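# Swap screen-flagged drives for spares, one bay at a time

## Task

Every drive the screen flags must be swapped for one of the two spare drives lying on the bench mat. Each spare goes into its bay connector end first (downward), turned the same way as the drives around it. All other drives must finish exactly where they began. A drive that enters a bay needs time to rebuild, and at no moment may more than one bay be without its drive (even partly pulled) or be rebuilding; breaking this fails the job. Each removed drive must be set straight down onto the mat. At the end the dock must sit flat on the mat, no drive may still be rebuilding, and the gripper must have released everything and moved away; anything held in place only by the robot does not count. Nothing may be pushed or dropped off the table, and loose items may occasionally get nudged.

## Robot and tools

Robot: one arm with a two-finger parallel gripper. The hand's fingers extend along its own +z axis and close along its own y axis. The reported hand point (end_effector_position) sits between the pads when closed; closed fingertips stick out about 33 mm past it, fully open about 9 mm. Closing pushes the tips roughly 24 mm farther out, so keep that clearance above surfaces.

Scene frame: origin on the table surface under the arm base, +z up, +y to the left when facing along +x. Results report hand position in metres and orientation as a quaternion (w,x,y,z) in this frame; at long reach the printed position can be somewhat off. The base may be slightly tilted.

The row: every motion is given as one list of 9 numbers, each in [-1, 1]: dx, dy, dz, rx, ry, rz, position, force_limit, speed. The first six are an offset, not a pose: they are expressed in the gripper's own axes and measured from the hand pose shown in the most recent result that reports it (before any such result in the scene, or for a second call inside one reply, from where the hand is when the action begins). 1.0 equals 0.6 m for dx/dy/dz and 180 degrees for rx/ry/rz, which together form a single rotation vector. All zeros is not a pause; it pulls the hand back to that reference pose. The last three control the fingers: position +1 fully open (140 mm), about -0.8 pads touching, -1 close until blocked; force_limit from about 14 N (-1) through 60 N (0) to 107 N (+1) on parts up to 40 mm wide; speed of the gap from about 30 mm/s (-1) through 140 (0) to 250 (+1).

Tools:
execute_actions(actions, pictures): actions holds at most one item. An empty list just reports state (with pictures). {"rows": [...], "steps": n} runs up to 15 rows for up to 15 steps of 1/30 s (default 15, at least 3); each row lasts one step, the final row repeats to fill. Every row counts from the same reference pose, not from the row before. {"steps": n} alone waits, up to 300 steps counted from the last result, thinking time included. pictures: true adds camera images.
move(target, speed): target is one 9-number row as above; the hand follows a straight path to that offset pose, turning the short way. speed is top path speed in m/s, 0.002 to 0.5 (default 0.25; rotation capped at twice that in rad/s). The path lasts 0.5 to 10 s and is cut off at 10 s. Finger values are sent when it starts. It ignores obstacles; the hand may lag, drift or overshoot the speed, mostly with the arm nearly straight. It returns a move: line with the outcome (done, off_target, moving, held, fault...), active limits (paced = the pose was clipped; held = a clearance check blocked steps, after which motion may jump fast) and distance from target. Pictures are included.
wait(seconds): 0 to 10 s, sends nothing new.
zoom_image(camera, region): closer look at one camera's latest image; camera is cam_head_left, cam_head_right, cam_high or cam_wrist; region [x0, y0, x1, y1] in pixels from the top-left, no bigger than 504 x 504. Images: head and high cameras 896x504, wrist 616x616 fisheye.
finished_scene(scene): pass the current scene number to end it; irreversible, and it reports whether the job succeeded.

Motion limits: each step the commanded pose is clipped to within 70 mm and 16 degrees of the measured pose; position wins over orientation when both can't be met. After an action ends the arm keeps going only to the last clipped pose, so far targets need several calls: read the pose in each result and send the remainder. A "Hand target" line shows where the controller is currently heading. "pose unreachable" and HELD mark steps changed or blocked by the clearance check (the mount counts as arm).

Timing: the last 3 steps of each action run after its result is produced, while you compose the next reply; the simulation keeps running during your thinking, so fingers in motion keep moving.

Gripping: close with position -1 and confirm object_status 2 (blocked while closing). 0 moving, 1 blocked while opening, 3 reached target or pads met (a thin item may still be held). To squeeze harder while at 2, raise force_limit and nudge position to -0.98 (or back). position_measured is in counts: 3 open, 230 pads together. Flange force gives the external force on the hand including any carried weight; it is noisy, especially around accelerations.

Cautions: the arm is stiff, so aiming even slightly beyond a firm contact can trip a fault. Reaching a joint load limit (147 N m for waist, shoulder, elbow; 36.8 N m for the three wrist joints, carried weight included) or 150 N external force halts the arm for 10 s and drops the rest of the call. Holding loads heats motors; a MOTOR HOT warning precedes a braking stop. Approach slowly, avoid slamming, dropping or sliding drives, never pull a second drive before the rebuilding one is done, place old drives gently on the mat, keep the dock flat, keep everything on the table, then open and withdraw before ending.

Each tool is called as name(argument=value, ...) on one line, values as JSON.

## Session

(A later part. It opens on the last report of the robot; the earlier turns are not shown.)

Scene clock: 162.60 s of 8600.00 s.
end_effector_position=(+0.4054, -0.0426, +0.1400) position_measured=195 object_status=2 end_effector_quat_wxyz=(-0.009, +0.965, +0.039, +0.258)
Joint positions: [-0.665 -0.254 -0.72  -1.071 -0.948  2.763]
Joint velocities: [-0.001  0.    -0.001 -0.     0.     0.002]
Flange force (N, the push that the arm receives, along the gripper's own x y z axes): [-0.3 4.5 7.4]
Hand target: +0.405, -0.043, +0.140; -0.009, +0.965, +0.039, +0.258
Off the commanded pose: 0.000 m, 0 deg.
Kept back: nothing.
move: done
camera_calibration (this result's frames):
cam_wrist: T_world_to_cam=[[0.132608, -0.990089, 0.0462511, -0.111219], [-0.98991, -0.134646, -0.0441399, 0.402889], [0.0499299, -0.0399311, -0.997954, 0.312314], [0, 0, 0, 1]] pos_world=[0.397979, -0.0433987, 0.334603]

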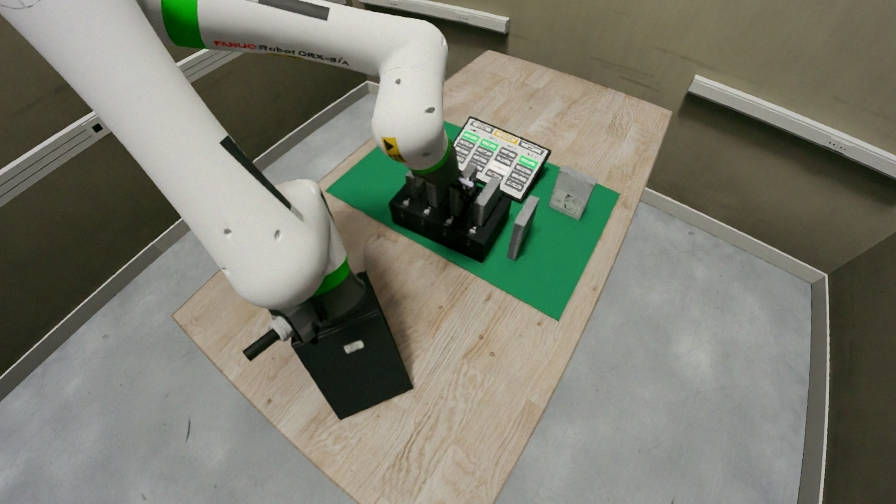

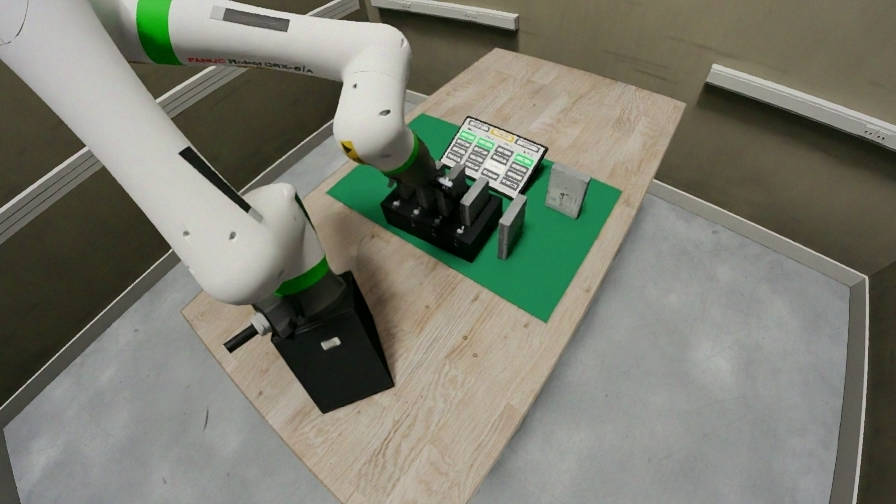

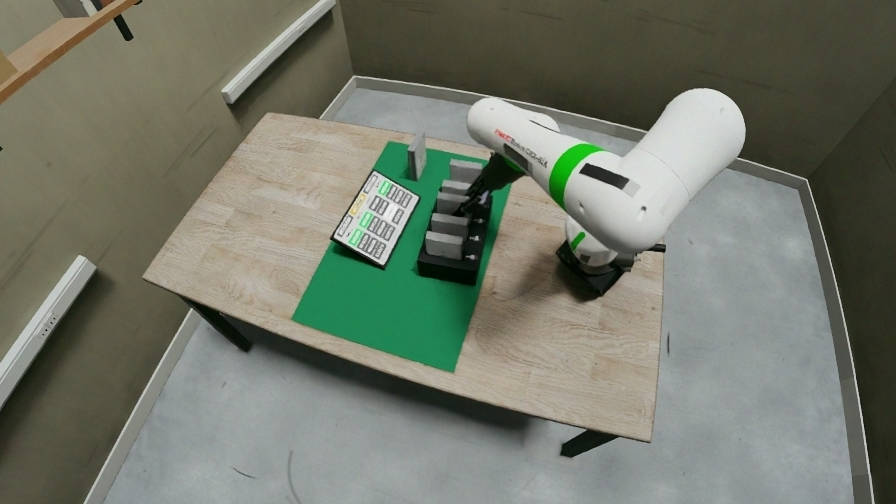

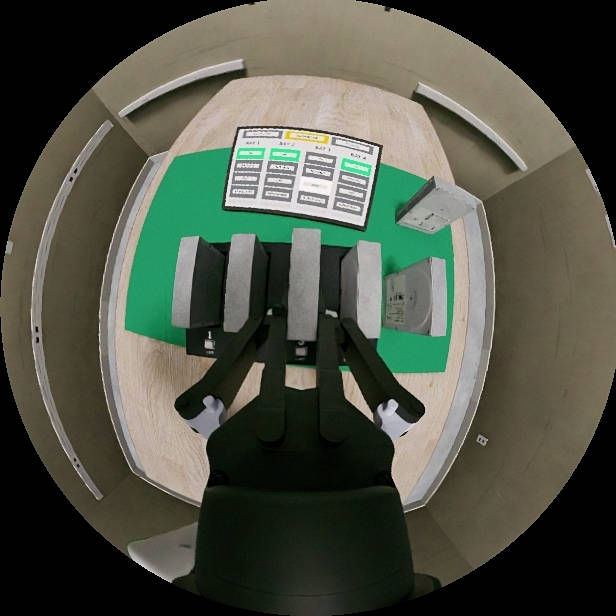

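move(target=[-0.0058,0,0.0101,0,0,0,-1,0.5,0], speed=0.01)

move(target=[0,0,0,0,0,0,-0.4,0.5,-0.5])

move(target=[0.03,0,-0.021,0,0,0,-0.4,0.5,0], speed=0.04)

move(target=[0,0,0,0,0,0,-1,0,-0.5])

move(target=[-0.0067,0,0.0115,0,0,0,-1,0,0], speed=0.008)

Scene clock: 163.77 s of 8600.00 s.
end_effector_position=(+0.4054, -0.0426, +0.1330) position_measured=195 object_status=2 end_effector_quat_wxyz=(-0.009, +0.965, +0.039, +0.258)
Joint positions: [-0.658 -0.239 -0.726 -1.085 -0.932  2.781]
Joint velocities: [-0.001 -0.001 -0.002 -0.     0.     0.001]
Flange force (N, the push that the arm receives, along the gripper's own x y z axes): [5.1 4.1 -8.2]
Hand target: +0.405, -0.043, +0.133; -0.009, +0.965, +0.039, +0.258
Off the commanded pose: 0.000 m, 0 deg.
Kept back: nothing.
move: done
camera_calibration (this result's frames):
cam_wrist: T_world_to_cam=[[0.13257, -0.990092, 0.0462845, -0.110908], [-0.989917, -0.134608, -0.0441078, 0.402567], [0.0499011, -0.0399705, -0.997954, 0.305354], [0, 0, 0, 1]] pos_world=[0.397974, -0.0434156, 0.327619]

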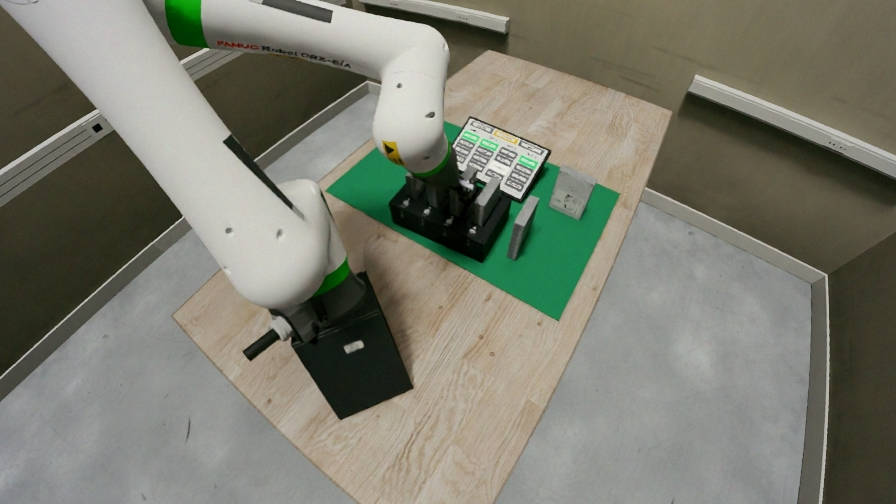

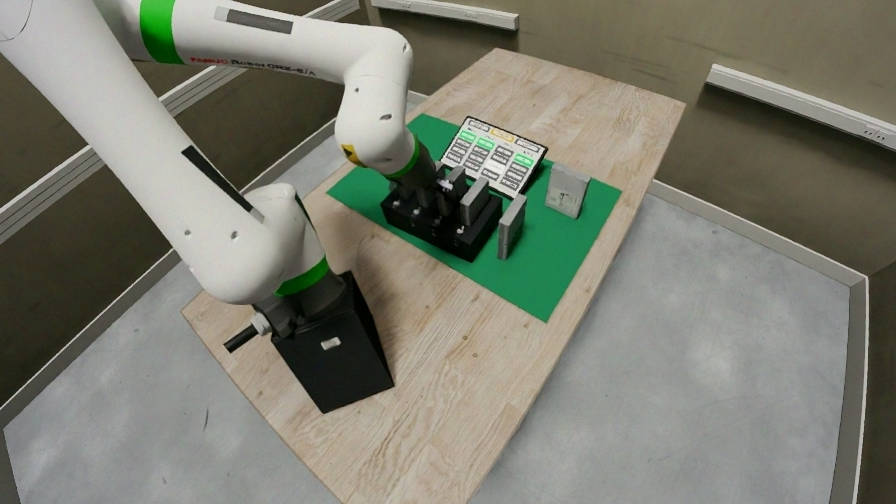

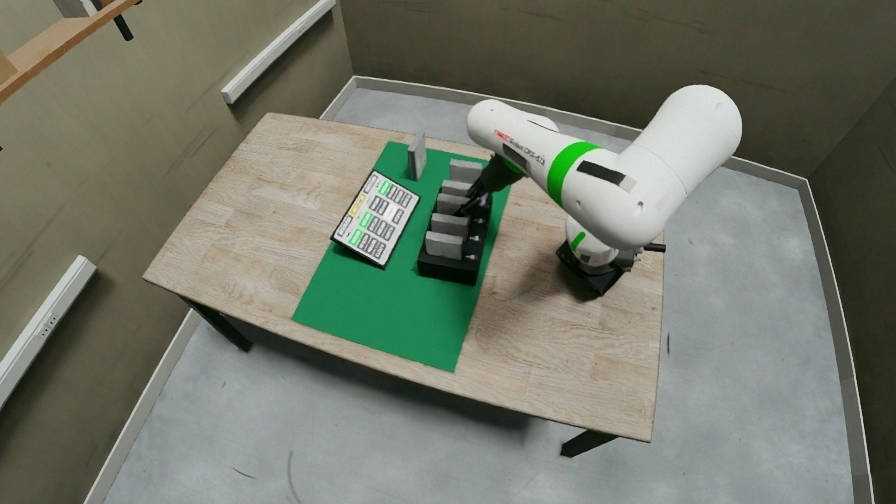

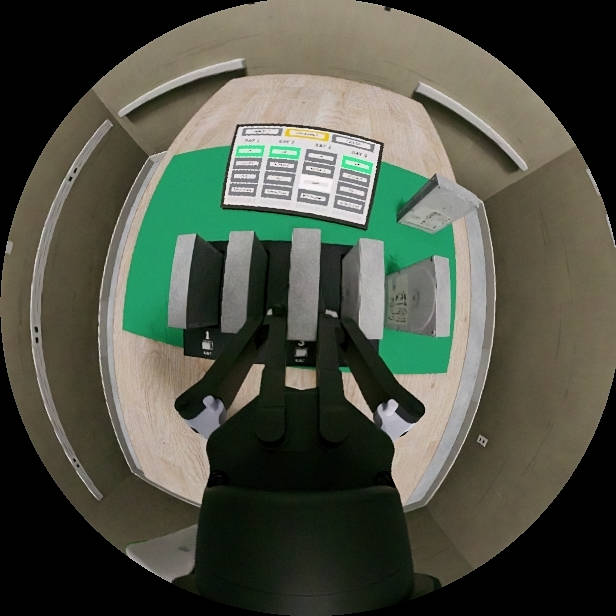

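Scene clock: 164.27 s of 8600.00 s.
end_effector_position=(+0.4054, -0.0426, +0.1329) position_measured=179 object_status=3 end_effector_quat_wxyz=(-0.009, +0.965, +0.039, +0.258)
Joint positions: [-0.658 -0.239 -0.726 -1.085 -0.932  2.781]
Joint velocities: [-0.     0.    -0.001 -0.    -0.    -0.001]
Flange force (N, the push that the arm receives, along the gripper's own x y z axes): [-0.8 -5.7 -0.2]
Hand target: +0.405, -0.043, +0.133; -0.009, +0.965, +0.039, +0.258
Off the commanded pose: 0.000 m, 0 deg.
Kept back: nothing.
move: done
camera_calibration (this result's frames):
cam_wrist: T_world_to_cam=[[0.132497, -0.990109, 0.0461394, -0.110816], [-0.98993, -0.134527, -0.0440686, 0.402536], [0.0498397, -0.0398358, -0.997962, 0.305323], [0, 0, 0, 1]] pos_world=[0.397948, -0.0434057, 0.327553]

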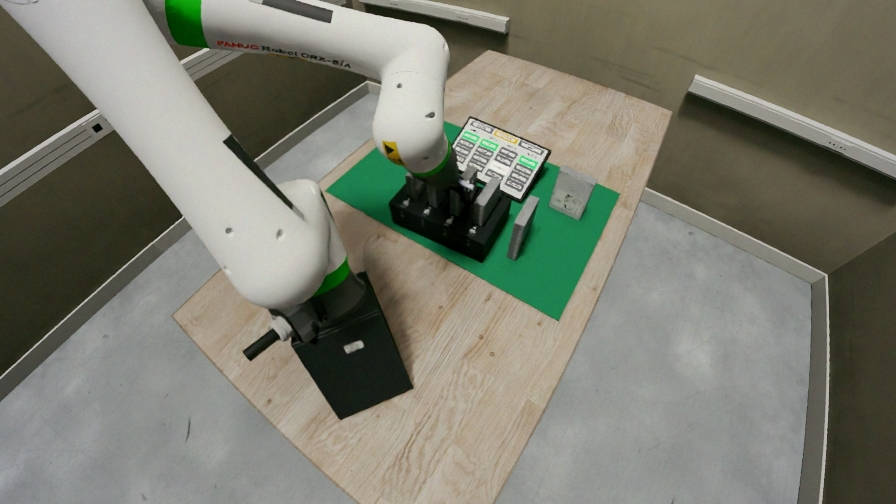

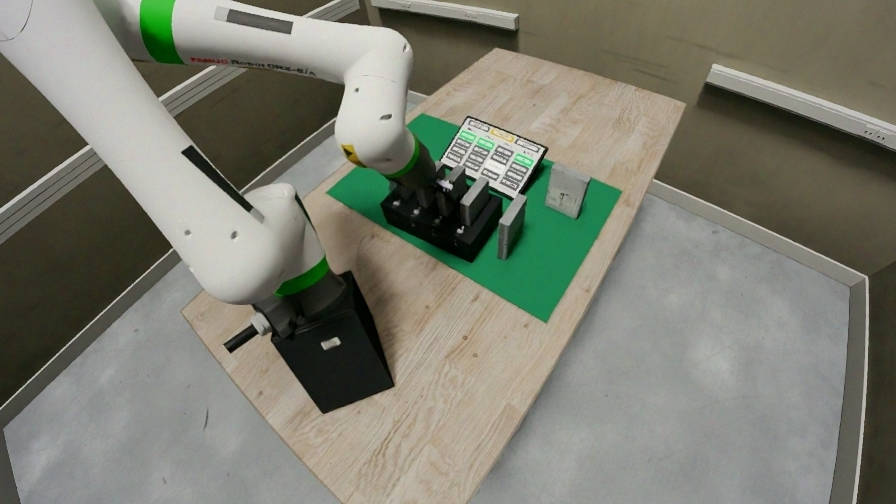

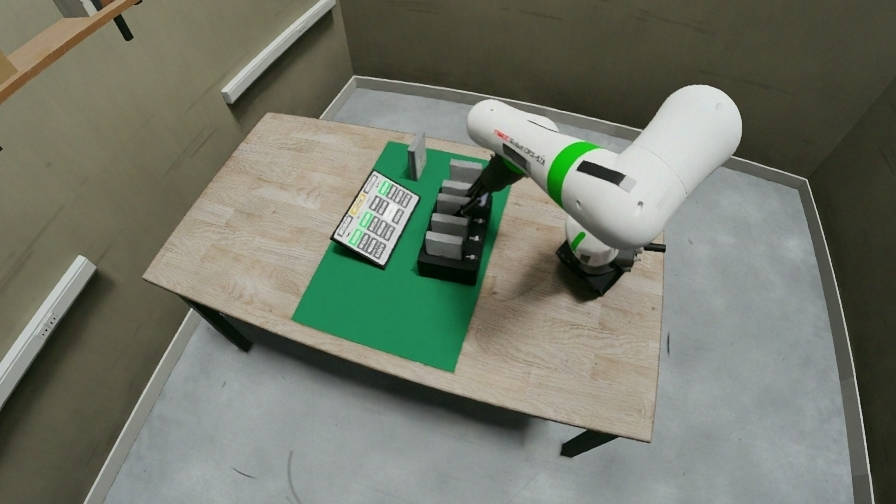

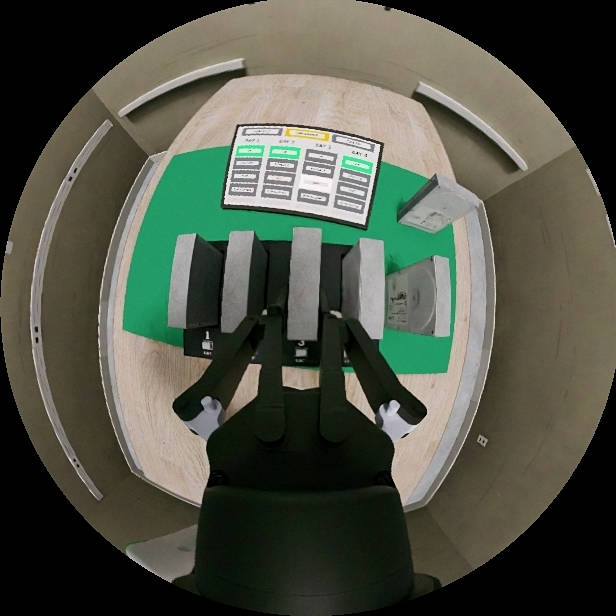

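Scene clock: 165.07 s of 8600.00 s.
end_effector_position=(+0.4147, -0.0416, +0.1528) position_measured=179 object_status=3 end_effector_quat_wxyz=(-0.010, +0.965, +0.039, +0.258)
Joint positions: [-0.657 -0.267 -0.692 -1.047 -0.962  2.715]
Joint velocities: [ 0.     0.    -0.001  0.    -0.    -0.001]
Flange force (N, the push that the arm receives, along the gripper's own x y z axes): [0.4 -3.5 4.6]
Hand target: +0.415, -0.042, +0.153; -0.010, +0.965, +0.039, +0.259
Off the commanded pose: 0.000 m, 0 deg.
Kept back: nothing.
move: done
camera_calibration (this result's frames):
cam_wrist: T_world_to_cam=[[0.132714, -0.990088, 0.0459636, -0.112129], [-0.989894, -0.13474, -0.0442074, 0.412797], [0.0499624, -0.0396322, -0.997964, 0.324691], [0, 0, 0, 1]] pos_world=[0.407284, -0.0425293, 0.347433]

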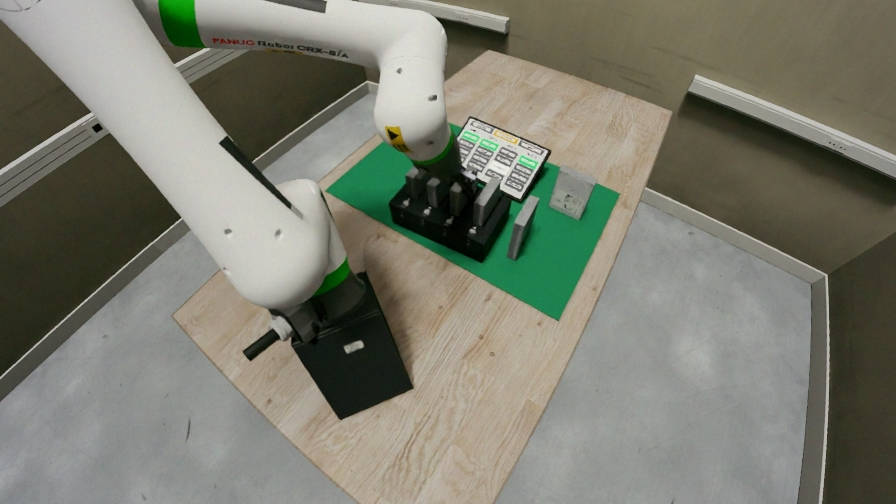

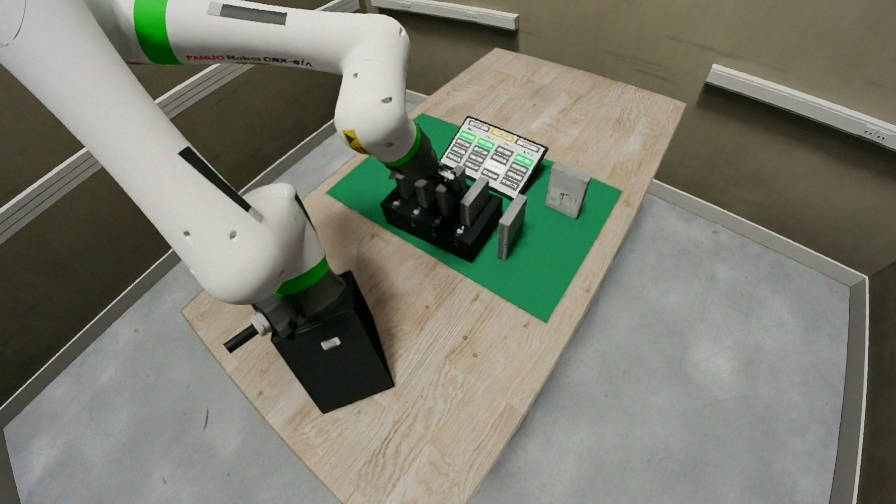

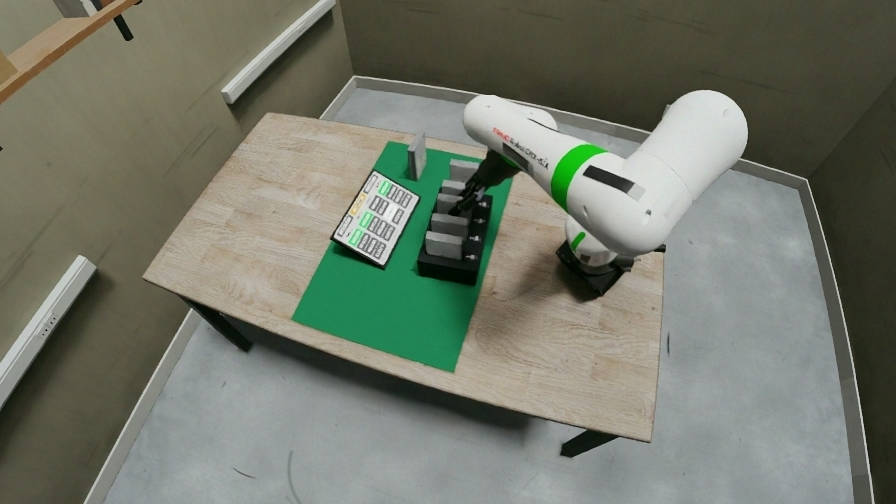

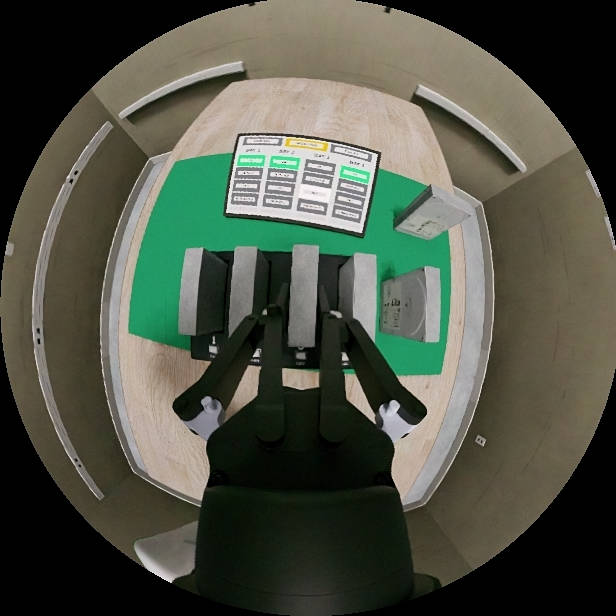

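Scene clock: 165.57 s of 8600.00 s.
end_effector_position=(+0.4147, -0.0417, +0.1528) position_measured=194 object_status=2 end_effector_quat_wxyz=(-0.010, +0.965, +0.039, +0.258)
Joint positions: [-0.657 -0.267 -0.692 -1.047 -0.962  2.715]
Joint velocities: [ 0.    -0.001  0.001 -0.     0.001  0.   ]
Flange force (N, the push that the arm receives, along the gripper's own x y z axes): [2.2 -5.0 1.0]
Hand target: +0.415, -0.042, +0.153; -0.010, +0.965, +0.039, +0.258
Off the commanded pose: 0.000 m, 0 deg.
Kept back: nothing.
move: done
camera_calibration (this result's frames):
cam_wrist: T_world_to_cam=[[0.132761, -0.99008, 0.0460118, -0.112166], [-0.989889, -0.134788, -0.0441857, 0.412792], [0.0499492, -0.0396805, -0.997963, 0.324711], [0, 0, 0, 1]] pos_world=[0.407291, -0.0425292, 0.34745]

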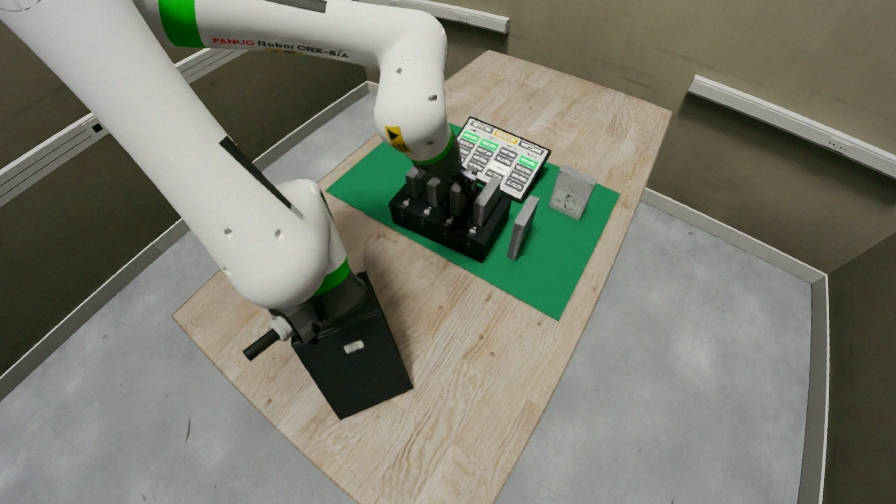

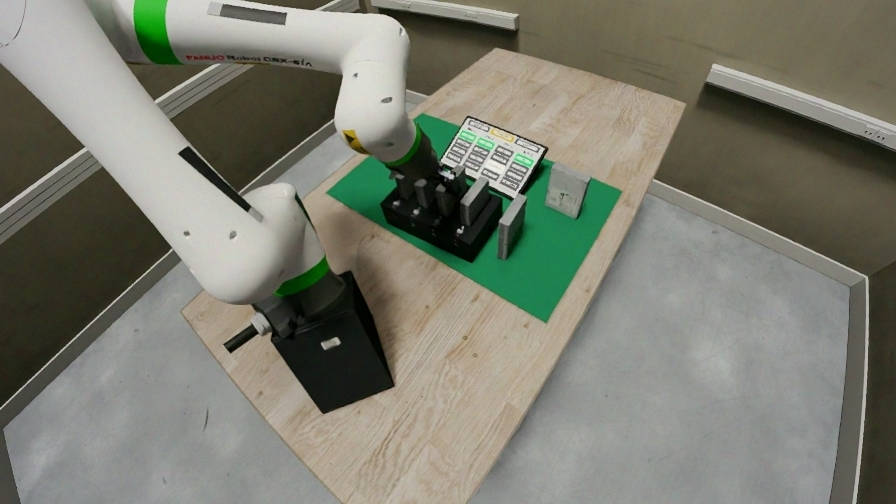

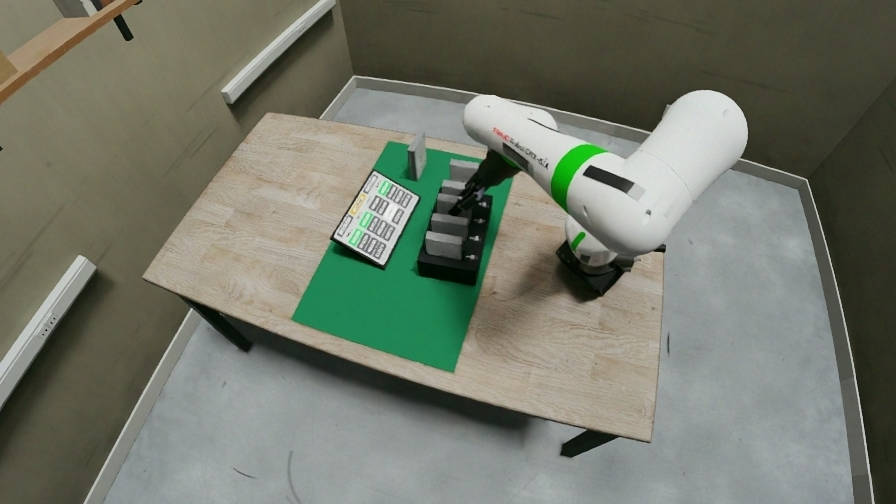

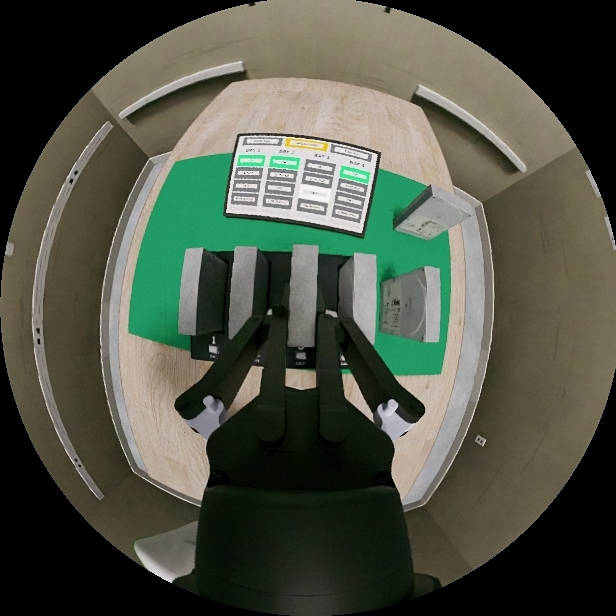

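Scene clock: 166.80 s of 8600.00 s.
end_effector_position=(+0.4147, -0.0417, +0.1448) position_measured=194 object_status=2 end_effector_quat_wxyz=(-0.010, +0.965, +0.039, +0.258)
Joint positions: [-0.648 -0.253 -0.7   -1.062 -0.944  2.733]
Joint velocities: [ 0.     0.     0.    -0.     0.001  0.   ]
Flange force (N, the push that the arm receives, along the gripper's own x y z axes): [6.1 5.5 -14.2]
Hand target: +0.415, -0.042, +0.145; -0.010, +0.965, +0.039, +0.258
Off the commanded pose: 0.000 m, 0 deg.
Kept back: nothing.
move: done
camera_calibration (this result's frames):
cam_wrist: T_world_to_cam=[[0.132718, -0.990084, 0.0460296, -0.111801], [-0.989897, -0.134745, -0.0441413, 0.412367], [0.0499059, -0.0397062, -0.997964, 0.316759], [0, 0, 0, 1]] pos_world=[0.407231, -0.0425509, 0.339462]

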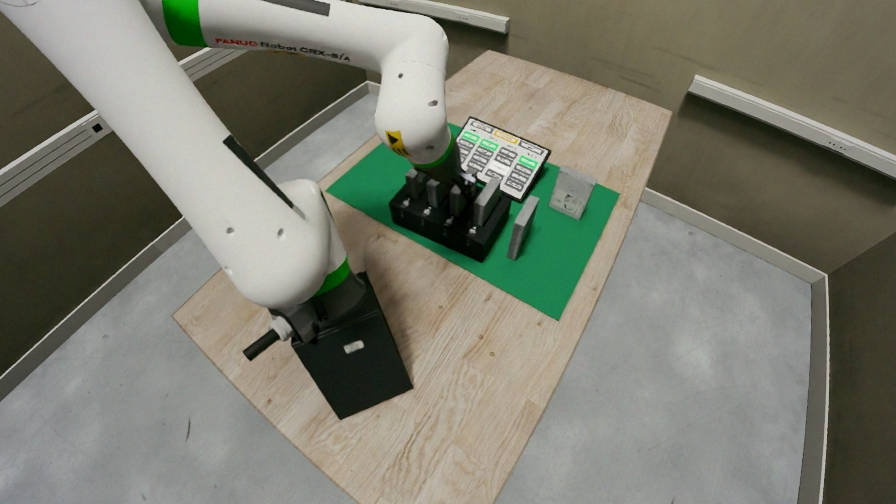

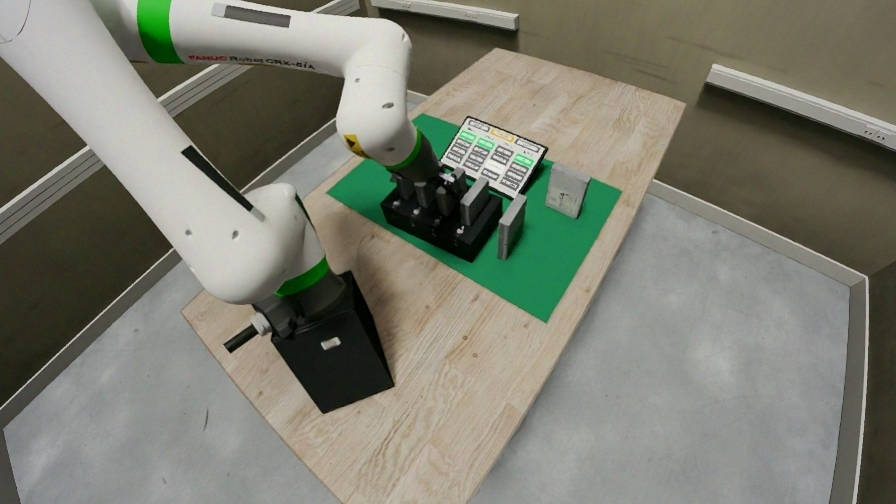

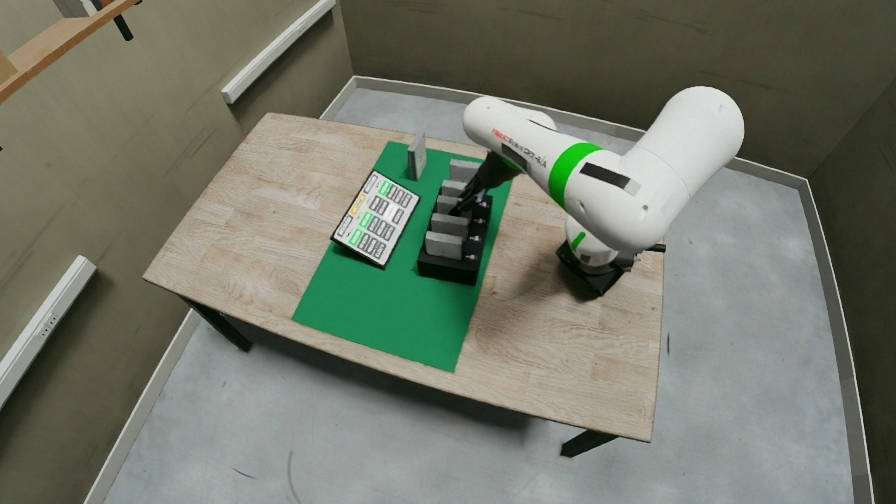

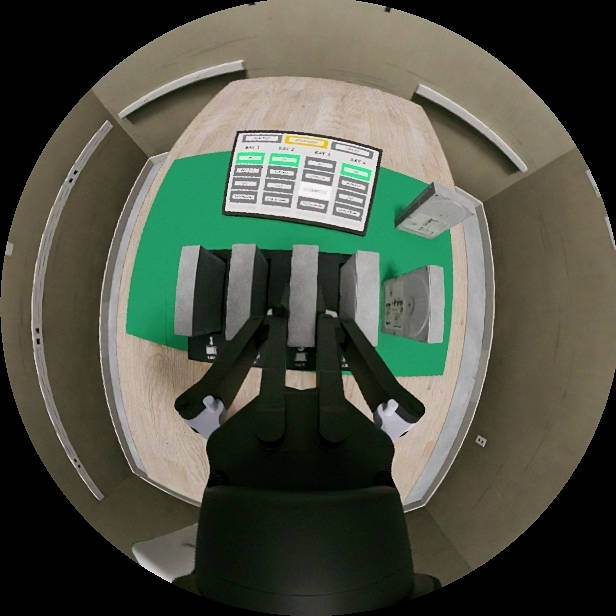

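move(target=[-0.0029,0,0.005,0,0,0,-1,0,0], speed=0.005)

Scene clock: 167.93 s of 8600.00 s.
end_effector_position=(+0.4146, -0.0417, +0.1413) position_measured=194 object_status=2 end_effector_quat_wxyz=(-0.010, +0.965, +0.039, +0.258)
Joint positions: [-0.644 -0.246 -0.703 -1.068 -0.936  2.742]
Joint velocities: [-0.    -0.    -0.002 -0.001  0.    -0.   ]
Flange force (N, the push that the arm receives, along the gripper's own x y z axes): [-11.3 -11.8 20.5]
Hand target: +0.415, -0.042, +0.141; -0.010, +0.965, +0.039, +0.258
Off the commanded pose: 0.000 m, 0 deg.
Kept back: nothing.
move: done
camera_calibration (this result's frames):
cam_wrist: T_world_to_cam=[[0.132722, -0.990085, 0.046012, -0.111635], [-0.989899, -0.134746, -0.0440884, 0.412177], [0.0498512, -0.0396957, -0.997967, 0.313307], [0, 0, 0, 1]] pos_world=[0.407211, -0.0425519, 0.335979]

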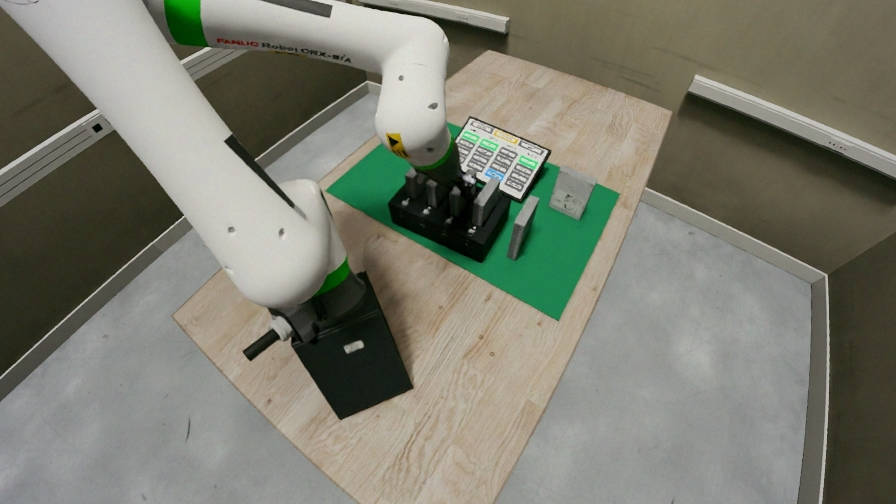

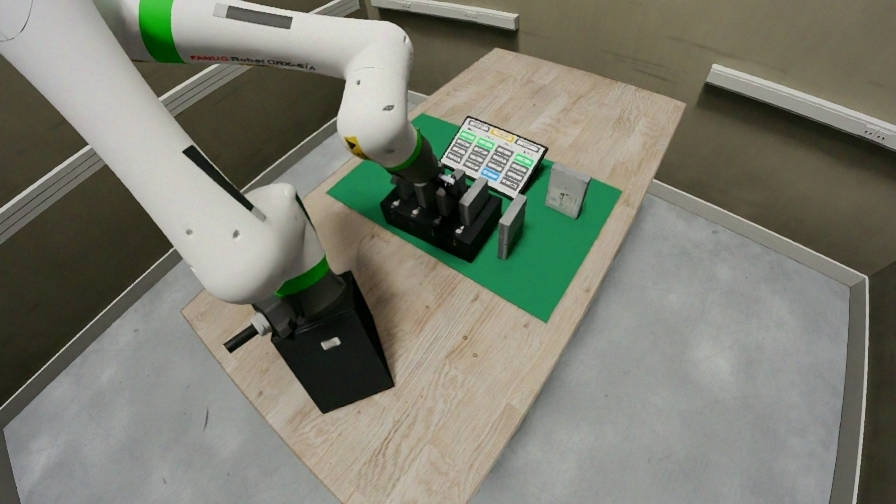

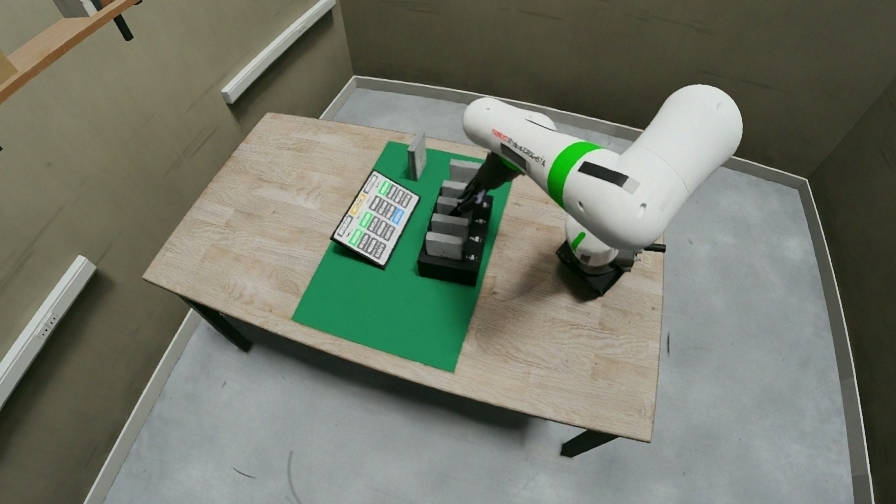

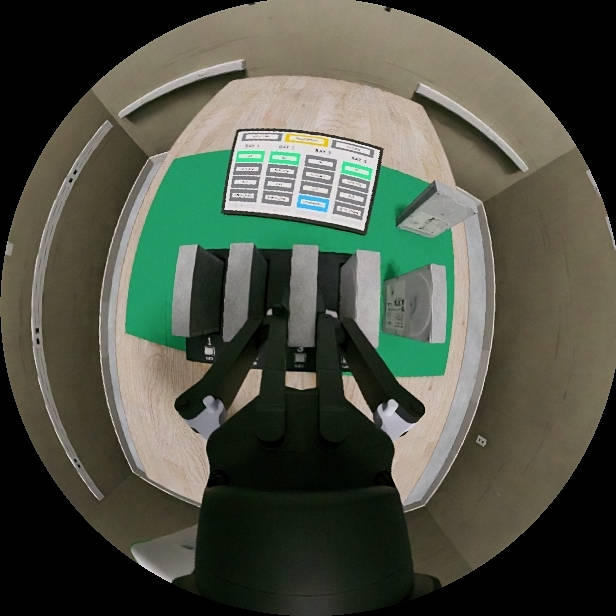

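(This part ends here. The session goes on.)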